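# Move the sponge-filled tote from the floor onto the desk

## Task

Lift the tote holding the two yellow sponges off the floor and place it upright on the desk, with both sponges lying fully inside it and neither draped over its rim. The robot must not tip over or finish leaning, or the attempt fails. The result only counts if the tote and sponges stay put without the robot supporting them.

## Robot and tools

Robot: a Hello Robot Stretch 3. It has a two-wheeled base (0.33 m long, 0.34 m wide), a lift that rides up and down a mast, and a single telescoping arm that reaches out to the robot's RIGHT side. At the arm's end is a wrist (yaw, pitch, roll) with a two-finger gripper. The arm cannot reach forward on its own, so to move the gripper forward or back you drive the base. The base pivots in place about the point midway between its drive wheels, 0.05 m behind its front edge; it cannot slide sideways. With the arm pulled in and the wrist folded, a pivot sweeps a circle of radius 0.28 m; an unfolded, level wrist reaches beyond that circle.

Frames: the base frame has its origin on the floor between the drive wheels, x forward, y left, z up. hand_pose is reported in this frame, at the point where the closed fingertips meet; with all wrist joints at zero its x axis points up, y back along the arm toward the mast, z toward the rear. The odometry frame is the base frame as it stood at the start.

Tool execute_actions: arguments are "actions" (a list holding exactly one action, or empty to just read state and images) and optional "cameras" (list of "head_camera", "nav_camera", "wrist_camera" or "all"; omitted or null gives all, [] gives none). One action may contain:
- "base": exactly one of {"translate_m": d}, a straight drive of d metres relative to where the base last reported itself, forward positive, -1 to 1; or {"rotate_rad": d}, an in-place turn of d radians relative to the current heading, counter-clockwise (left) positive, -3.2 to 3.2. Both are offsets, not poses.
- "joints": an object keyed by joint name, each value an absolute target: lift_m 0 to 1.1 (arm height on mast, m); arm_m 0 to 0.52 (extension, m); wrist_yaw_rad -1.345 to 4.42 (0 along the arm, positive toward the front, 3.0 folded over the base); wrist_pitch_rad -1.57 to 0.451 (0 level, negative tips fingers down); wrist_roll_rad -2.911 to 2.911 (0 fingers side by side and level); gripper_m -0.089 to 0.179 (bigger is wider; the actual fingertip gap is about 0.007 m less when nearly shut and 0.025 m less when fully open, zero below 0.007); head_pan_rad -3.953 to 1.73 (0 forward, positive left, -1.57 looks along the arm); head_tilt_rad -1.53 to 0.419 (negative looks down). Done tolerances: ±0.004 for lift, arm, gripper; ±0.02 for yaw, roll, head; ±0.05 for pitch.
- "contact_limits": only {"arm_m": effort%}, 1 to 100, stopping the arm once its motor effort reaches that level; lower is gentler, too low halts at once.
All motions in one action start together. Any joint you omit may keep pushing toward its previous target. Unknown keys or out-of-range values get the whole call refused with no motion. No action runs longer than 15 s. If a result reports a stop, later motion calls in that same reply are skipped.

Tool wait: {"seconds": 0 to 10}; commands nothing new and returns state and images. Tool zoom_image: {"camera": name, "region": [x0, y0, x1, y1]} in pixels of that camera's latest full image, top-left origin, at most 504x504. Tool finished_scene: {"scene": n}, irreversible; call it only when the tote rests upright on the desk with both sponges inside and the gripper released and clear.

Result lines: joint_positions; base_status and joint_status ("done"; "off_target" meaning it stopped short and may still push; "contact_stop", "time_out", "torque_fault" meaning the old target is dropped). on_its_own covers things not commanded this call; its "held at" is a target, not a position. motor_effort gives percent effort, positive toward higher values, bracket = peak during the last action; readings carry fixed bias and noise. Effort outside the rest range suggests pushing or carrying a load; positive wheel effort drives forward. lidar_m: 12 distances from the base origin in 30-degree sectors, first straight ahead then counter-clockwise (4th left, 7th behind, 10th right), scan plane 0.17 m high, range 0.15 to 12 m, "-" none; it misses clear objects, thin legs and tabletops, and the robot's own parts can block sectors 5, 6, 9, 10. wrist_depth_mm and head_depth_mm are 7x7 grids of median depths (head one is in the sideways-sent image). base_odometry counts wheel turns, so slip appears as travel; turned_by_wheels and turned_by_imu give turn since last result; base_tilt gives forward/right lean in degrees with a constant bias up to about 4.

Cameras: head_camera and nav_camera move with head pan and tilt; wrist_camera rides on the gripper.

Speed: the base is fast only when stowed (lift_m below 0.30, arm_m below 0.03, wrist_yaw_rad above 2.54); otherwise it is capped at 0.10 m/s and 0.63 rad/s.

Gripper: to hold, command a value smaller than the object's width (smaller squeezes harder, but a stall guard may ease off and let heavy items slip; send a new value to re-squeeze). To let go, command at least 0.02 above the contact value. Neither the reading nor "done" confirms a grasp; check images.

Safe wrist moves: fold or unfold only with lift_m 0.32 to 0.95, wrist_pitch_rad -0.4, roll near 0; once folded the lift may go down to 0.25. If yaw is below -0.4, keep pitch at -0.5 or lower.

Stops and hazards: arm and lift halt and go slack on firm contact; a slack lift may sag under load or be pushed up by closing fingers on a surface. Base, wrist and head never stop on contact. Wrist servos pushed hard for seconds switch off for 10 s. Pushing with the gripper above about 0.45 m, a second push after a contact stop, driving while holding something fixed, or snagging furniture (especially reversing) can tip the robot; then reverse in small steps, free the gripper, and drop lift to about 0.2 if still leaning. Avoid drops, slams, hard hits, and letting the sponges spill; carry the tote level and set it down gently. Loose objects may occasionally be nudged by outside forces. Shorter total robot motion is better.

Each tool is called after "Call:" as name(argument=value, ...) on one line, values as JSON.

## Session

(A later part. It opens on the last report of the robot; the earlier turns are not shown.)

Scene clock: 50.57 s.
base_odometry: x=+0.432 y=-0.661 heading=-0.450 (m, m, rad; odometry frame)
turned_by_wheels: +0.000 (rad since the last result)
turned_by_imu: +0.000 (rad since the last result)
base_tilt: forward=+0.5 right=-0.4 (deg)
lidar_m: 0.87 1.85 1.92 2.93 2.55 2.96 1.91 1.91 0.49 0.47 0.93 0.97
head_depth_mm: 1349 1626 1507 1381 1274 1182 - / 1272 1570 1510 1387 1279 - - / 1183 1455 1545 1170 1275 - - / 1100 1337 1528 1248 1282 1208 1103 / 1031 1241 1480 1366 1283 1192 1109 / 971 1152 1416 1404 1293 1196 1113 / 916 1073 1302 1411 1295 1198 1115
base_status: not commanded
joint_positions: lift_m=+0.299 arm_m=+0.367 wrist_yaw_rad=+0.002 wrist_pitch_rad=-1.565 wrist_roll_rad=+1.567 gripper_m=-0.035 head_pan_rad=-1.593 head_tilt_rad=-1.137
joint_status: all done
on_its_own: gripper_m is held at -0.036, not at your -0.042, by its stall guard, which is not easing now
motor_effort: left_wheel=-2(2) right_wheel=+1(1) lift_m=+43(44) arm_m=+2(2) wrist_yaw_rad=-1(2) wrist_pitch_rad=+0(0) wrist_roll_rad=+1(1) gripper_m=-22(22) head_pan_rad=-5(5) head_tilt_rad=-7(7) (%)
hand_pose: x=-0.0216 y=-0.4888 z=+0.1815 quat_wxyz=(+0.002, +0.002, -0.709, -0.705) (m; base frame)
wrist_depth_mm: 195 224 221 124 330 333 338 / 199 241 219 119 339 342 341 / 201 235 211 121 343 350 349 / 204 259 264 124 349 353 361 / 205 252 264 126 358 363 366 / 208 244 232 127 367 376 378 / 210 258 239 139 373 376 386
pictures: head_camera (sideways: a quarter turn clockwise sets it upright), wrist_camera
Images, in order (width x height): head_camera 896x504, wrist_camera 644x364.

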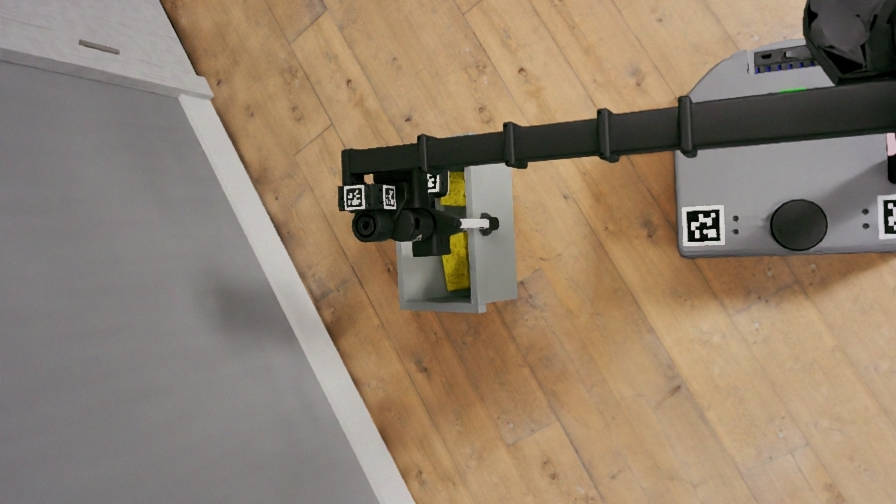

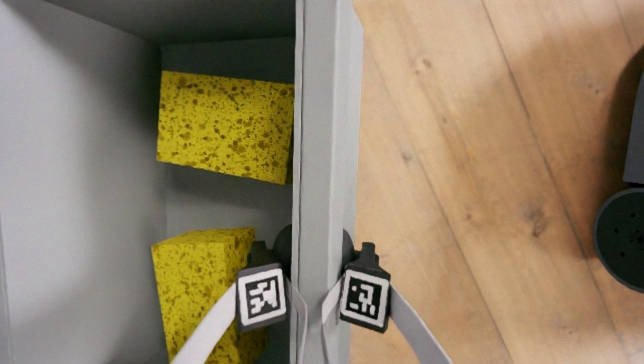

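Call:
execute_actions(actions=[{"base":{"translate_m":-1.0},"joints":{"lift_m":1.02,"arm_m":0.2,"head_pan_rad":-2.4,"head_tilt_rad":-0.7}}])

Scene clock: 65.63 s.
base_odometry: x=-0.468 y=-0.226 heading=-0.450 (m, m, rad; odometry frame)
turned_by_wheels: +0.000 (rad since the last result)
turned_by_imu: -0.001 (rad since the last result)
base_tilt: forward=+0.7 right=-0.5 (deg)
lidar_m: 1.86 2.71 2.80 2.12 2.11 1.56 1.49 0.98 1.49 1.45 1.39 1.48
head_depth_mm: 1191 1315 - - - 1308 1185 / 1218 1341 - - - 1329 1185 / 1246 1339 - - - 1378 1189 / 1278 - - - 1547 1378 1196 / 1304 - - - 1610 1381 1197 / 1330 - - - 1560 499 1200 / 1356 - - 1909 501 450 1182
base_status: done
joint_positions: lift_m=+1.019 arm_m=+0.200 wrist_yaw_rad=+0.002 wrist_pitch_rad=-1.565 wrist_roll_rad=+1.567 gripper_m=-0.035 head_pan_rad=-2.393 head_tilt_rad=-0.705
joint_status: all done
on_its_own: gripper_m is held at -0.036, not at your -0.042, by its stall guard, which is not easing now
motor_effort: left_wheel=-2(6) right_wheel=+1(2) lift_m=+43(44) arm_m=-3(3) wrist_yaw_rad=-1(2) wrist_pitch_rad=+0(0) wrist_roll_rad=+1(0) gripper_m=-22(22) head_pan_rad=-5(54) head_tilt_rad=+3(31) (%)
hand_pose: x=-0.0216 y=-0.3223 z=+0.9015 quat_wxyz=(+0.002, +0.002, -0.709, -0.705) (m; base frame)
wrist_depth_mm: 194 223 219 117 - - - / 198 242 247 119 - - - / 201 235 212 120 - - - / 203 260 263 123 - - - / 206 250 263 126 - - - / 207 245 232 127 - - - / 210 257 238 138 - - -
pictures: head_camera (sideways: a quarter turn clockwise sets it upright), nav_camera (sideways: a quarter turn counterclockwise sets it upright), wrist_camera
Images, in order (width x height): head_camera 896x504, nav_camera 672x504, wrist_camera 644x364.

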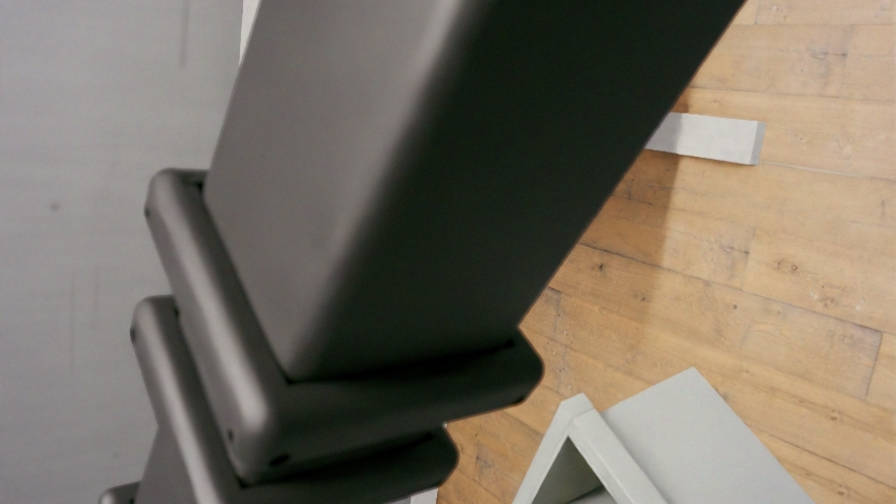

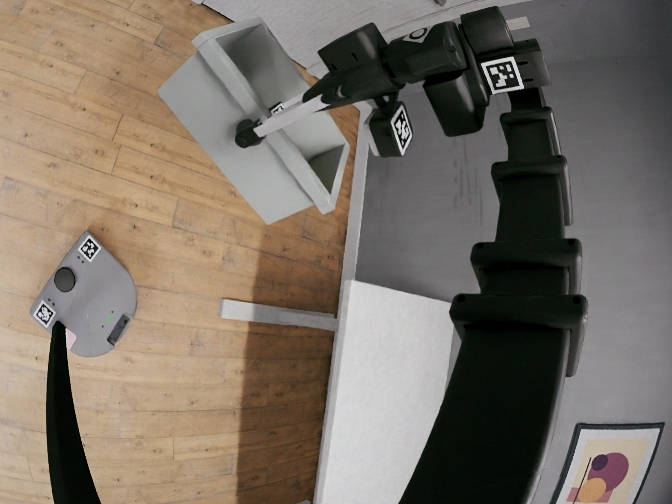

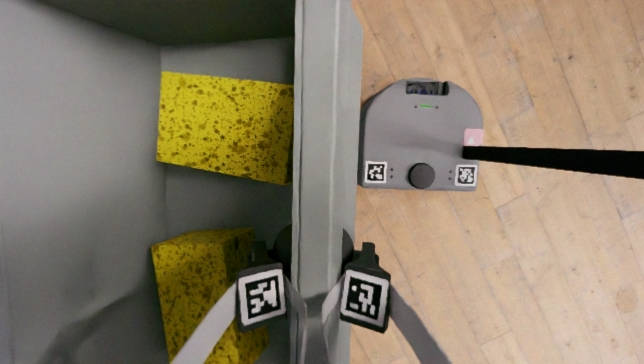

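Call:
execute_actions(actions=[{"base":{"translate_m":-0.24},"joints":{"lift_m":1.06,"arm_m":0.15,"head_pan_rad":-1.57,"head_tilt_rad":-0.9}}], cameras=[])

Call:
execute_actions(actions=[{"base":{"rotate_rad":-1.1}}])

Scene clock: 70.00 s.
base_odometry: x=-0.684 y=-0.122 heading=-0.450 (m, m, rad; odometry frame)
turned_by_wheels: +0.000 (rad since the last result)
turned_by_imu: +0.000 (rad since the last result)
base_tilt: forward=+0.5 right=-0.4 (deg)
lidar_m: 2.09 2.91 3.02 2.05 2.24 1.35 1.28 0.78 1.28 1.57 1.51 1.60
head_depth_mm: - 1625 530 476 423 1251 1113 / - 1804 539 548 422 1250 1118 / - - - 379 430 1258 1123 / 1576 - 538 546 421 1261 1129 / 1487 1687 1891 545 420 1265 1130 / 1412 1602 1793 446 428 1271 1135 / 1346 1511 1738 1669 1444 1274 1139
base_status: done
joint_positions: lift_m=+1.059 arm_m=+0.150 wrist_yaw_rad=+0.002 wrist_pitch_rad=-1.565 wrist_roll_rad=+1.567 gripper_m=-0.035 head_pan_rad=-1.577 head_tilt_rad=-0.889
joint_status: all done
on_its_own: gripper_m is held at -0.036, not at your -0.042, by its stall guard, which is not easing now
motor_effort: left_wheel=-2(6) right_wheel=+1(2) lift_m=+43(45) arm_m=-3(3) wrist_yaw_rad=-2(1) wrist_pitch_rad=+0(0) wrist_roll_rad=+1(1) gripper_m=-22(22) head_pan_rad=+4(54) head_tilt_rad=-6(27) (%)
hand_pose: x=-0.0216 y=-0.2723 z=+0.9415 quat_wxyz=(+0.002, +0.002, -0.709, -0.705) (m; base frame)
wrist_depth_mm: 193 223 219 117 - - - / 200 243 245 119 - - - / 202 236 211 120 - - - / 204 259 263 123 - - - / 204 253 265 126 - - - / 207 244 232 127 - - - / 209 258 239 139 - - -
pictures: none
No camera images: the call's "cameras" was empty. Leave "cameras" out to get every camera's image.

Scene clock: 72.73 s.
base_odometry: x=-0.684 y=-0.122 heading=-1.550 (m, m, rad; odometry frame)
turned_by_wheels: -1.100 (rad since the last result)
turned_by_imu: -1.102 (rad since the last result)
base_tilt: forward=+0.6 right=-0.4 (deg)
lidar_m: 1.50 1.58 2.09 2.91 2.99 2.05 2.22 1.34 1.29 0.77 1.27 1.59
head_depth_mm: - 1092 531 474 424 1246 1113 / - - 539 547 423 1251 1120 / - - - 378 429 1259 1123 / 1104 - 537 546 421 1262 1125 / 1101 1051 858 545 420 1247 1129 / 1095 1056 863 447 427 1273 1136 / 1088 1253 1381 736 1416 1272 1133
base_status: done
joint_positions: lift_m=+1.059 arm_m=+0.150 wrist_yaw_rad=+0.002 wrist_pitch_rad=-1.565 wrist_roll_rad=+1.567 gripper_m=-0.035 head_pan_rad=-1.577 head_tilt_rad=-0.889
joint_status: not commanded
on_its_own: gripper_m is held at -0.036, not at your -0.042, by its stall guard, which is not easing now
motor_effort: left_wheel=+2(6) right_wheel=-2(6) lift_m=+43(43) arm_m=-2(3) wrist_yaw_rad=-1(2) wrist_pitch_rad=+0(0) wrist_roll_rad=+1(1) gripper_m=-22(22) head_pan_rad=+5(5) head_tilt_rad=-6(6) (%)
hand_pose: x=-0.0216 y=-0.2723 z=+0.9415 quat_wxyz=(+0.002, +0.002, -0.709, -0.705) (m; base frame)
wrist_depth_mm: 192 223 217 117 - - - / 199 244 246 119 - - - / 201 236 212 121 - - - / 203 258 264 124 - - - / 205 250 262 126 - - - / 208 242 231 128 - - - / 209 256 239 138 - - -
pictures: head_camera (sideways: a quarter turn clockwise sets it upright), nav_camera (sideways: a quarter turn counterclockwise sets it upright), wrist_camera
Images, in order (width x height): head_camera 896x504, nav_camera 672x504, wrist_camera 644x364.

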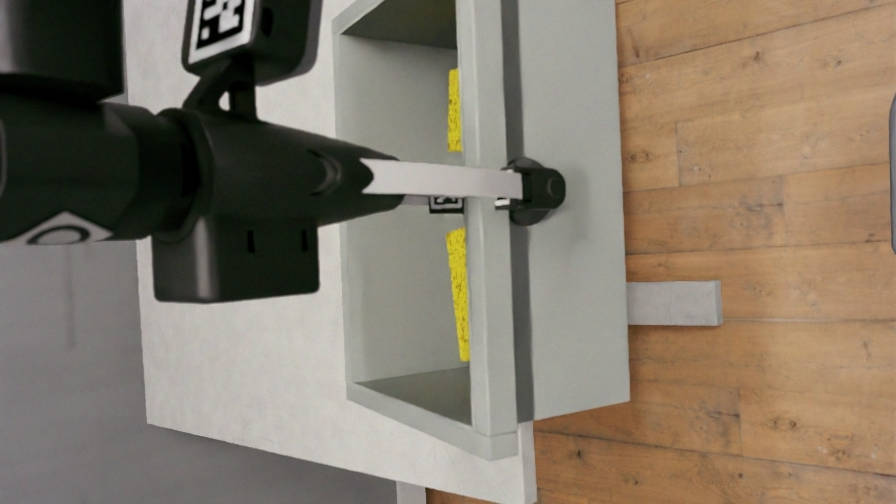

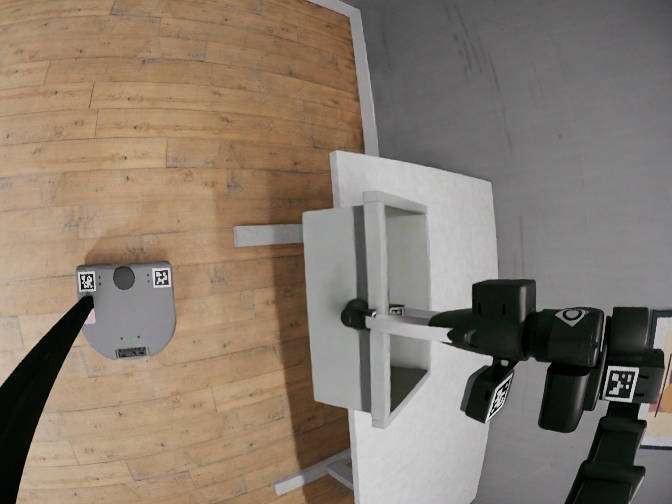

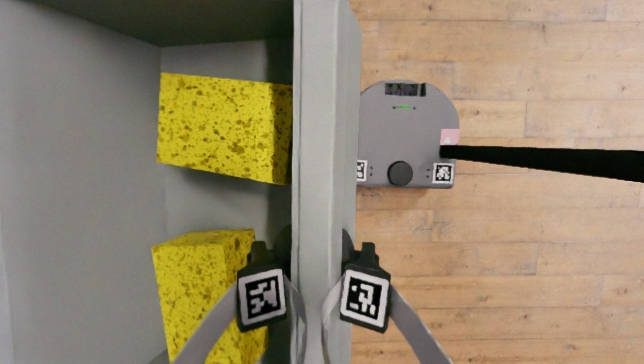

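Call:
execute_actions(actions=[{"base":{"translate_m":-0.08},"joints":{"arm_m":0.40,"wrist_pitch_rad":-1.35,"head_tilt_rad":-0.75}}])

Scene clock: 76.83 s.
base_odometry: x=-0.686 y=-0.042 heading=-1.550 (m, m, rad; odometry frame)
turned_by_wheels: +0.000 (rad since the last result)
turned_by_imu: +0.000 (rad since the last result)
base_tilt: forward=+0.7 right=-0.5 (deg)
lidar_m: 1.58 1.66 2.13 2.91 2.97 1.98 2.15 1.28 1.30 0.79 0.79 1.68
head_depth_mm: 1074 1197 953 817 716 1325 1160 / 1090 1214 624 777 703 1327 1164 / - 1204 623 782 705 1337 1169 / 1041 1197 622 784 708 1338 1171 / 1059 1172 621 786 712 1330 1166 / 1051 1182 1014 839 714 1349 1175 / 1048 1178 1099 845 699 1355 1179
base_status: done
joint_positions: lift_m=+1.059 arm_m=+0.400 wrist_yaw_rad=+0.001 wrist_pitch_rad=-1.371 wrist_roll_rad=+1.567 gripper_m=-0.035 head_pan_rad=-1.577 head_tilt_rad=-0.754
joint_status: all done
on_its_own: gripper_m is held at -0.036, not at your -0.042, by its stall guard, which is not easing now
motor_effort: left_wheel=+2(4) right_wheel=-2(5) lift_m=+43(44) arm_m=+3(2) wrist_yaw_rad=-2(2) wrist_pitch_rad=+11(13) wrist_roll_rad=+1(1) gripper_m=-23(23) head_pan_rad=+5(4) head_tilt_rad=+2(16) (%)
hand_pose: x=-0.0215 y=-0.5718 z=+0.9419 quat_wxyz=(+0.002, +0.001, -0.774, -0.633) (m; base frame)
wrist_depth_mm: 193 222 219 117 350 - 998 / 200 242 251 120 363 - 985 / 201 238 217 123 369 - - / 204 258 270 126 373 - - / 206 250 269 128 380 - - / 208 250 239 128 382 - - / 210 256 244 140 399 - -
pictures: head_camera (sideways: a quarter turn clockwise sets it upright), nav_camera (sideways: a quarter turn counterclockwise sets it upright), wrist_camera
Images, in order (width x height): head_camera 896x504, nav_camera 672x504, wrist_camera 644x364.

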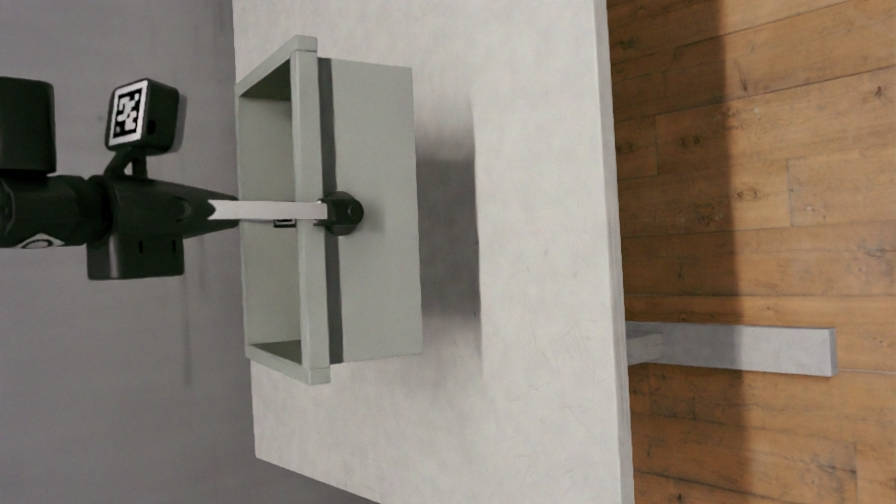

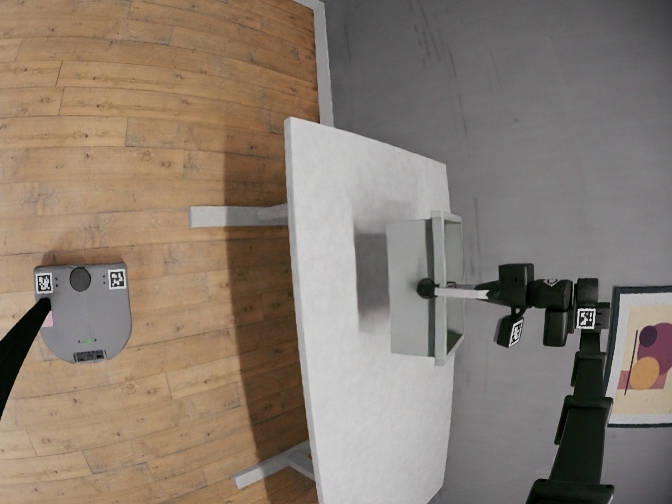

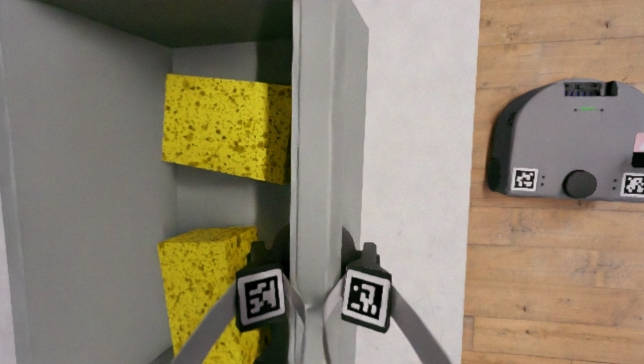

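Call:
execute_actions(actions=[{"joints":{"lift_m":0.985}}], cameras=["wrist_camera","head_camera"])

Scene clock: 79.67 s.
base_odometry: x=-0.686 y=-0.042 heading=-1.550 (m, m, rad; odometry frame)
turned_by_wheels: +0.000 (rad since the last result)
turned_by_imu: +0.000 (rad since the last result)
base_tilt: forward=+0.7 right=-0.5 (deg)
lidar_m: 1.59 1.66 2.13 2.91 2.97 1.98 2.14 1.28 1.29 0.79 0.79 1.67
head_depth_mm: - 1205 1017 817 716 1323 1158 / - 1211 799 692 703 1328 1161 / - - 809 691 704 1336 1165 / 1059 1178 808 689 709 1341 1173 / 1055 1192 808 700 710 1329 1164 / 1053 1185 1049 837 715 1353 1177 / 1049 1184 1095 845 699 1352 1181
base_status: not commanded
joint_positions: lift_m=+0.986 arm_m=+0.400 wrist_yaw_rad=+0.001 wrist_pitch_rad=-1.370 wrist_roll_rad=+1.567 gripper_m=-0.035 head_pan_rad=-1.577 head_tilt_rad=-0.754
joint_status: all done
on_its_own: gripper_m is held at -0.036, not at your -0.042, by its stall guard, which is not easing now
motor_effort: left_wheel=+2(2) right_wheel=-2(3) lift_m=+14(41) arm_m=+3(3) wrist_yaw_rad=-2(1) wrist_pitch_rad=+11(11) wrist_roll_rad=+0(1) gripper_m=-23(23) head_pan_rad=+4(5) head_tilt_rad=+3(3) (%)
hand_pose: x=-0.0215 y=-0.5718 z=+0.8683 quat_wxyz=(+0.002, +0.001, -0.774, -0.633) (m; base frame)
wrist_depth_mm: 193 223 220 118 282 278 897 / 199 242 253 120 290 920 917 / 201 238 218 123 294 288 - / 204 257 271 126 300 292 - / 205 251 268 128 306 - 995 / 207 252 240 128 310 - 972 / 210 257 243 140 319 - 994
pictures: head_camera (sideways: a quarter turn clockwise sets it upright), wrist_camera
Images, in order (width x height): head_camera 896x504, wrist_camera 644x364.

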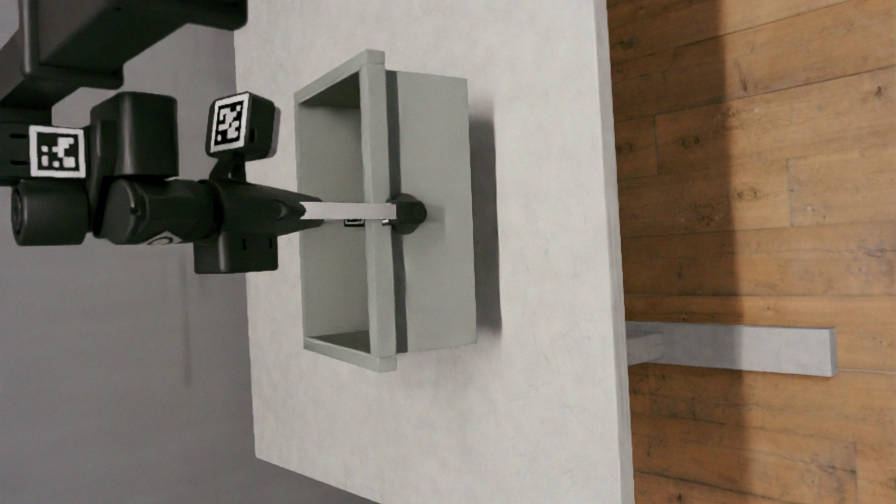

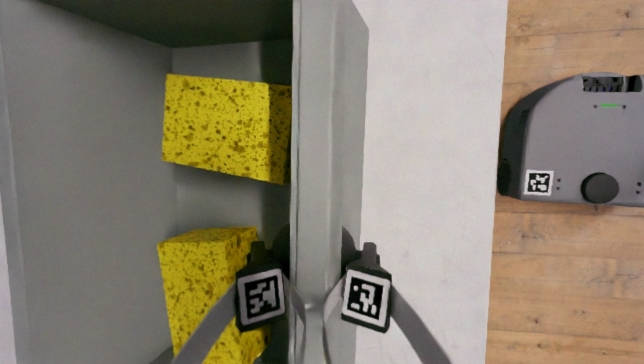

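Call:
execute_actions(actions=[{"joints":{"lift_m":0.955}}], cameras=["wrist_camera","head_camera"])

Scene clock: 81.40 s.
base_odometry: x=-0.686 y=-0.042 heading=-1.550 (m, m, rad; odometry frame)
turned_by_wheels: +0.000 (rad since the last result)
turned_by_imu: +0.000 (rad since the last result)
base_tilt: forward=+0.7 right=-0.4 (deg)
lidar_m: 1.59 1.66 2.13 2.91 2.98 1.98 2.14 1.28 1.29 0.79 0.79 1.68
head_depth_mm: 1039 - 986 817 716 1327 1156 / 1034 1217 826 698 703 1327 1163 / 1015 - 827 702 706 1335 1167 / 1047 1189 840 697 708 1339 1169 / 1056 1191 1046 708 711 1333 1167 / 1053 1188 1053 839 713 1347 1173 / 1045 1182 1096 843 700 1356 1179
base_status: not commanded
joint_positions: lift_m=+0.956 arm_m=+0.400 wrist_yaw_rad=+0.001 wrist_pitch_rad=-1.370 wrist_roll_rad=+1.567 gripper_m=-0.035 head_pan_rad=-1.577 head_tilt_rad=-0.754
joint_status: all done
on_its_own: gripper_m is held at -0.036, not at your -0.042, by its stall guard, which is not easing now
motor_effort: left_wheel=+2(2) right_wheel=-2(2) lift_m=+13(9) arm_m=+3(3) wrist_yaw_rad=-2(2) wrist_pitch_rad=+11(11) wrist_roll_rad=+1(1) gripper_m=-22(23) head_pan_rad=+4(5) head_tilt_rad=+3(3) (%)
hand_pose: x=-0.0215 y=-0.5718 z=+0.8383 quat_wxyz=(+0.002, +0.001, -0.774, -0.633) (m; base frame)
wrist_depth_mm: 194 222 220 118 256 250 920 / 200 242 251 120 262 253 901 / 202 236 217 123 265 256 - / 203 256 272 126 271 263 - / 206 250 268 128 273 268 952 / 208 251 238 128 280 972 956 / 209 257 244 139 289 - 988
pictures: head_camera (sideways: a quarter turn clockwise sets it upright), wrist_camera
Images, in order (width x height): head_camera 896x504, wrist_camera 644x364.

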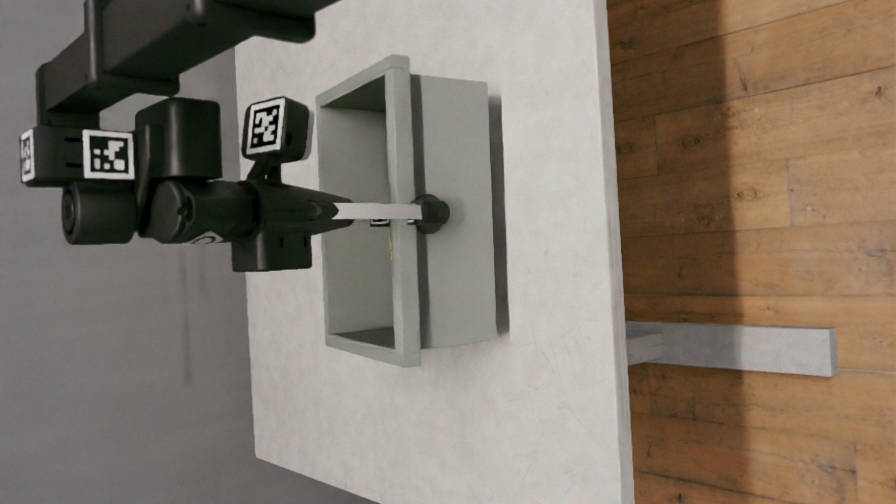

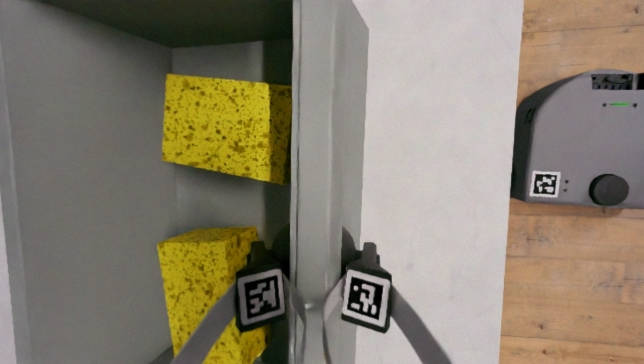

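Call:
execute_actions(actions=[{"joints":{"lift_m":0.93}}], cameras=["wrist_camera","head_camera"])

Scene clock: 83.37 s.
base_odometry: x=-0.686 y=-0.042 heading=-1.550 (m, m, rad; odometry frame)
turned_by_wheels: +0.000 (rad since the last result)
turned_by_imu: +0.000 (rad since the last result)
base_tilt: forward=+0.5 right=-0.3 (deg)
lidar_m: 1.59 1.65 2.13 2.91 2.98 1.98 2.15 1.28 1.30 0.79 0.79 1.68
head_depth_mm: 1072 - 1019 815 716 1324 1160 / 1044 - 956 732 703 1330 1162 / 1035 - 841 730 706 1339 1167 / 1061 1198 840 728 709 1337 1170 / 1059 1198 1045 728 714 1329 1164 / 1051 1184 1050 838 714 1348 1179 / 1044 1180 1099 844 700 1351 1181
base_status: not commanded
joint_positions: lift_m=+0.931 arm_m=+0.400 wrist_yaw_rad=+0.001 wrist_pitch_rad=-1.355 wrist_roll_rad=+1.567 gripper_m=-0.035 head_pan_rad=-1.577 head_tilt_rad=-0.754
joint_status: all done
on_its_own: gripper_m is held at -0.036, not at your -0.042, by its stall guard, which is not easing now
motor_effort: left_wheel=+2(2) right_wheel=-2(2) lift_m=+11(10) arm_m=+3(3) wrist_yaw_rad=-1(1) wrist_pitch_rad=+2(11) wrist_roll_rad=+0(0) gripper_m=-22(23) head_pan_rad=+4(4) head_tilt_rad=+3(2) (%)
hand_pose: x=-0.0215 y=-0.5758 z=+0.8139 quat_wxyz=(+0.002, +0.001, -0.779, -0.627) (m; base frame)
wrist_depth_mm: 194 225 218 116 233 223 851 / 202 238 243 118 237 228 870 / 204 224 207 121 240 231 - / 206 255 257 125 246 235 - / 208 258 260 126 250 241 914 / 210 237 228 127 252 246 935 / 212 242 255 145 261 250 936
pictures: head_camera (sideways: a quarter turn clockwise sets it upright), wrist_camera
Images, in order (width x height): head_camera 896x504, wrist_camera 644x364.

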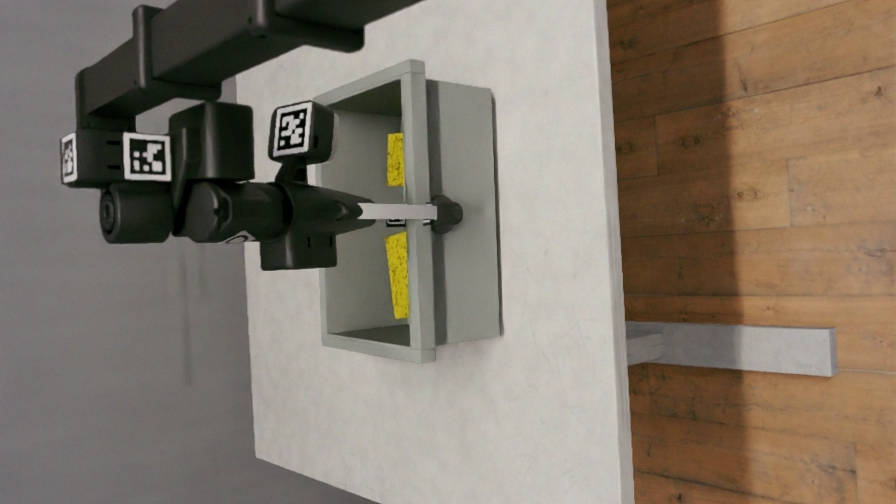

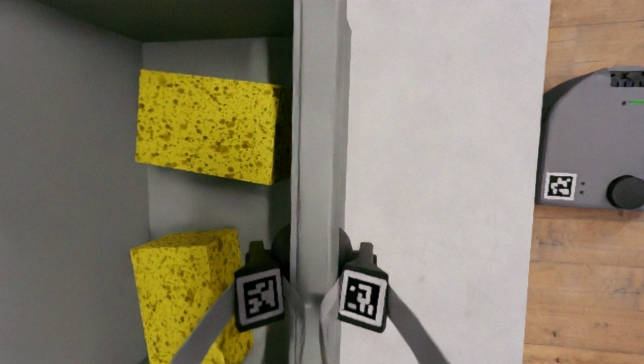

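Call:
execute_actions(actions=[{"joints":{"lift_m":0.92}}], cameras=[])

Call:
execute_actions(actions=[{"joints":{"gripper_m":0.075}}], cameras=["wrist_camera","head_camera"])

Scene clock: 85.00 s.
base_odometry: x=-0.686 y=-0.042 heading=-1.550 (m, m, rad; odometry frame)
turned_by_wheels: +0.000 (rad since the last result)
turned_by_imu: +0.000 (rad since the last result)
base_tilt: forward=+0.6 right=-0.5 (deg)
lidar_m: 1.59 1.66 2.12 2.91 2.98 1.98 2.14 1.28 1.29 0.79 0.79 1.68
head_depth_mm: 1075 - - 796 718 1320 1156 / 1053 - 957 738 704 1331 1163 / 1047 - 856 738 705 1338 1165 / 1060 1197 860 754 709 1340 1170 / 1058 1192 977 751 712 1330 1166 / 1052 1186 1051 839 715 1348 1175 / 1045 1180 1101 843 701 1348 1181
base_status: not commanded
joint_positions: lift_m=+0.921 arm_m=+0.400 wrist_yaw_rad=+0.001 wrist_pitch_rad=-1.351 wrist_roll_rad=+1.567 gripper_m=-0.035 head_pan_rad=-1.577 head_tilt_rad=-0.754
joint_status: all done
on_its_own: gripper_m is held at -0.036, not at your -0.042, by its stall guard, which is not easing now
motor_effort: left_wheel=+2(2) right_wheel=-2(2) lift_m=+10(10) arm_m=+3(3) wrist_yaw_rad=-2(1) wrist_pitch_rad=+1(3) wrist_roll_rad=+1(0) gripper_m=-21(22) head_pan_rad=+5(4) head_tilt_rad=+3(2) (%)
hand_pose: x=-0.0215 y=-0.5767 z=+0.8040 quat_wxyz=(+0.002, +0.001, -0.780, -0.626) (m; base frame)
wrist_depth_mm: 198 225 220 116 224 212 821 / 207 234 239 119 227 217 859 / 207 213 202 124 230 220 - / 209 263 249 131 234 225 - / 211 251 255 126 238 228 906 / 214 229 222 126 242 236 915 / 214 234 257 259 248 239 935
pictures: none
No camera images: the call's "cameras" was empty. Leave "cameras" out to get every camera's image.

Scene clock: 86.60 s.
base_odometry: x=-0.686 y=-0.042 heading=-1.550 (m, m, rad; odometry frame)
turned_by_wheels: +0.000 (rad since the last result)
turned_by_imu: +0.000 (rad since the last result)
base_tilt: forward=+0.6 right=-0.5 (deg)
lidar_m: 1.59 1.66 2.12 2.92 2.98 1.98 2.14 1.28 1.29 0.79 0.79 1.67
head_depth_mm: 1073 - - 795 716 1329 1162 / 1051 - 953 752 705 1329 1162 / 1047 - 849 752 707 1335 1166 / 1061 1200 859 748 709 1334 1171 / 1054 1193 1043 747 711 1327 1164 / 1053 1186 1052 839 714 1352 1175 / 1046 1180 1099 840 701 1356 1182
base_status: not commanded
joint_positions: lift_m=+0.921 arm_m=+0.400 wrist_yaw_rad=+0.001 wrist_pitch_rad=-1.347 wrist_roll_rad=+1.567 gripper_m=+0.075 head_pan_rad=-1.577 head_tilt_rad=-0.754
joint_status: all done
motor_effort: left_wheel=+2(2) right_wheel=-2(2) lift_m=+11(11) arm_m=+2(3) wrist_yaw_rad=-2(1) wrist_pitch_rad=-2(2) wrist_roll_rad=+1(1) gripper_m=+1(88) head_pan_rad=+5(4) head_tilt_rad=+3(2) (%)
hand_pose: x=-0.0215 y=-0.5779 z=+0.8041 quat_wxyz=(+0.002, +0.001, -0.782, -0.624) (m; base frame)
wrist_depth_mm: 194 225 219 183 223 213 838 / 199 227 240 198 227 216 878 / 201 215 204 121 230 221 - / 203 255 253 124 236 224 - / 204 246 259 129 238 230 896 / 207 236 264 142 247 234 911 / 209 238 241 257 250 235 963
pictures: head_camera (sideways: a quarter turn clockwise sets it upright), wrist_camera
Images, in order (width x height): head_camera 896x504, wrist_camera 644x364.

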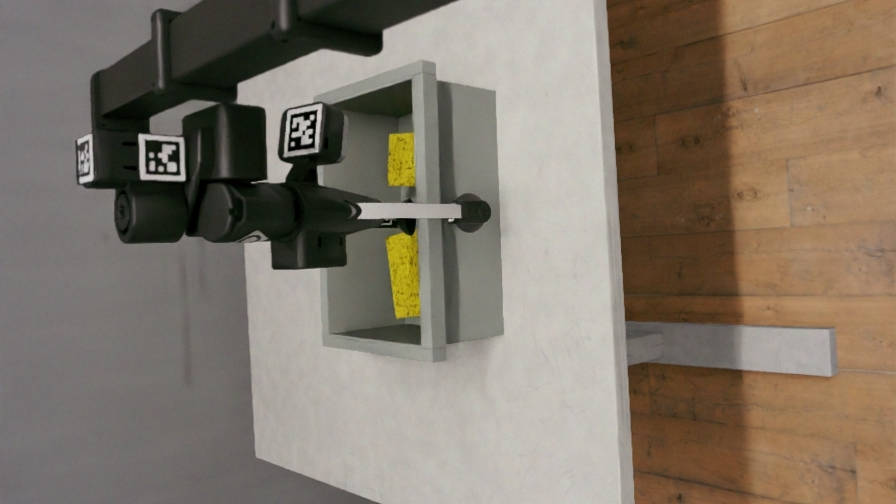

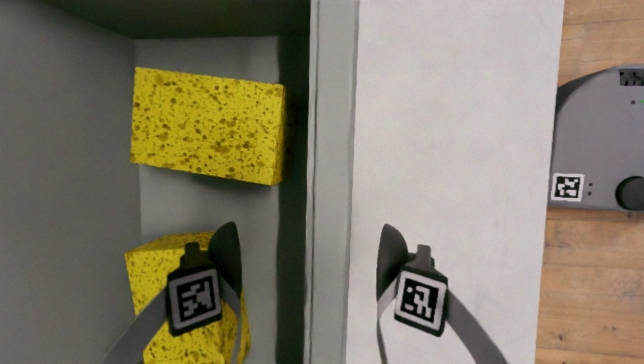

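Call:
execute_actions(actions=[{"joints":{"lift_m":1.02,"arm_m":0.39}}], cameras=["wrist_camera","head_camera"])

Scene clock: 89.33 s.
base_odometry: x=-0.686 y=-0.042 heading=-1.550 (m, m, rad; odometry frame)
turned_by_wheels: +0.000 (rad since the last result)
turned_by_imu: +0.000 (rad since the last result)
base_tilt: forward=+0.7 right=-0.5 (deg)
lidar_m: 1.59 1.66 2.13 2.91 2.98 1.97 2.15 1.28 1.29 0.79 0.79 1.68
head_depth_mm: 1112 1196 1018 816 717 1328 1158 / 1044 1169 986 752 705 1330 1164 / - 1198 861 749 705 1333 1171 / 1060 1203 858 748 708 1339 1171 / 1055 1192 1045 747 711 1332 1165 / 1051 1184 1052 837 713 1352 1175 / 1043 1184 1094 843 701 1346 1180
base_status: not commanded
joint_positions: lift_m=+1.019 arm_m=+0.390 wrist_yaw_rad=+0.001 wrist_pitch_rad=-1.347 wrist_roll_rad=+1.567 gripper_m=+0.075 head_pan_rad=-1.577 head_tilt_rad=-0.754
joint_status: all done
motor_effort: left_wheel=+2(2) right_wheel=-2(2) lift_m=+40(41) arm_m=-3(0) wrist_yaw_rad=-1(1) wrist_pitch_rad=-1(2) wrist_roll_rad=+1(1) gripper_m=+1(1) head_pan_rad=+5(4) head_tilt_rad=+2(2) (%)
hand_pose: x=-0.0215 y=-0.5684 z=+0.9028 quat_wxyz=(+0.002, +0.001, -0.781, -0.624) (m; base frame)
wrist_depth_mm: 387 245 227 217 314 930 925 / 392 276 344 330 320 943 928 / 401 281 310 299 326 646 - / 410 284 366 343 334 327 - / 415 287 330 354 336 - 984 / 432 289 327 359 350 - - / 438 299 318 322 356 - -
pictures: head_camera (sideways: a quarter turn clockwise sets it upright), wrist_camera
Images, in order (width x height): head_camera 896x504, wrist_camera 644x364.

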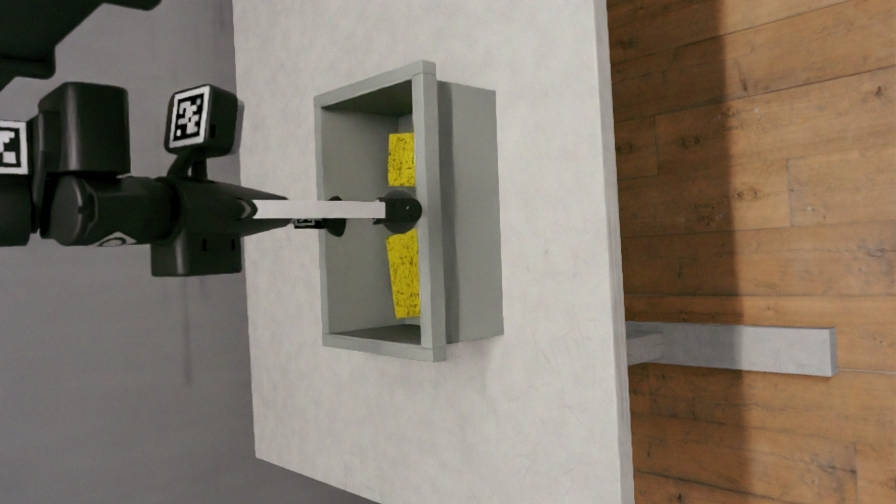

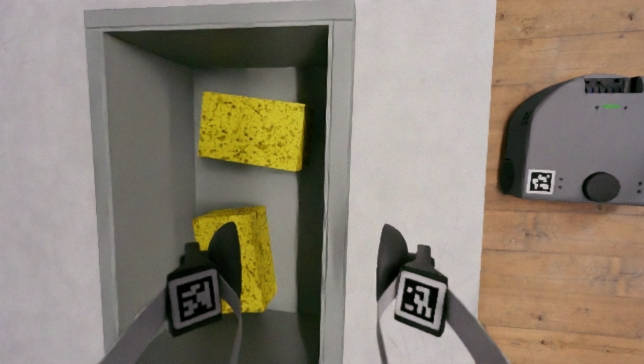

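Call:
finished_scene(scene=1)

The scene is finished: the task was done.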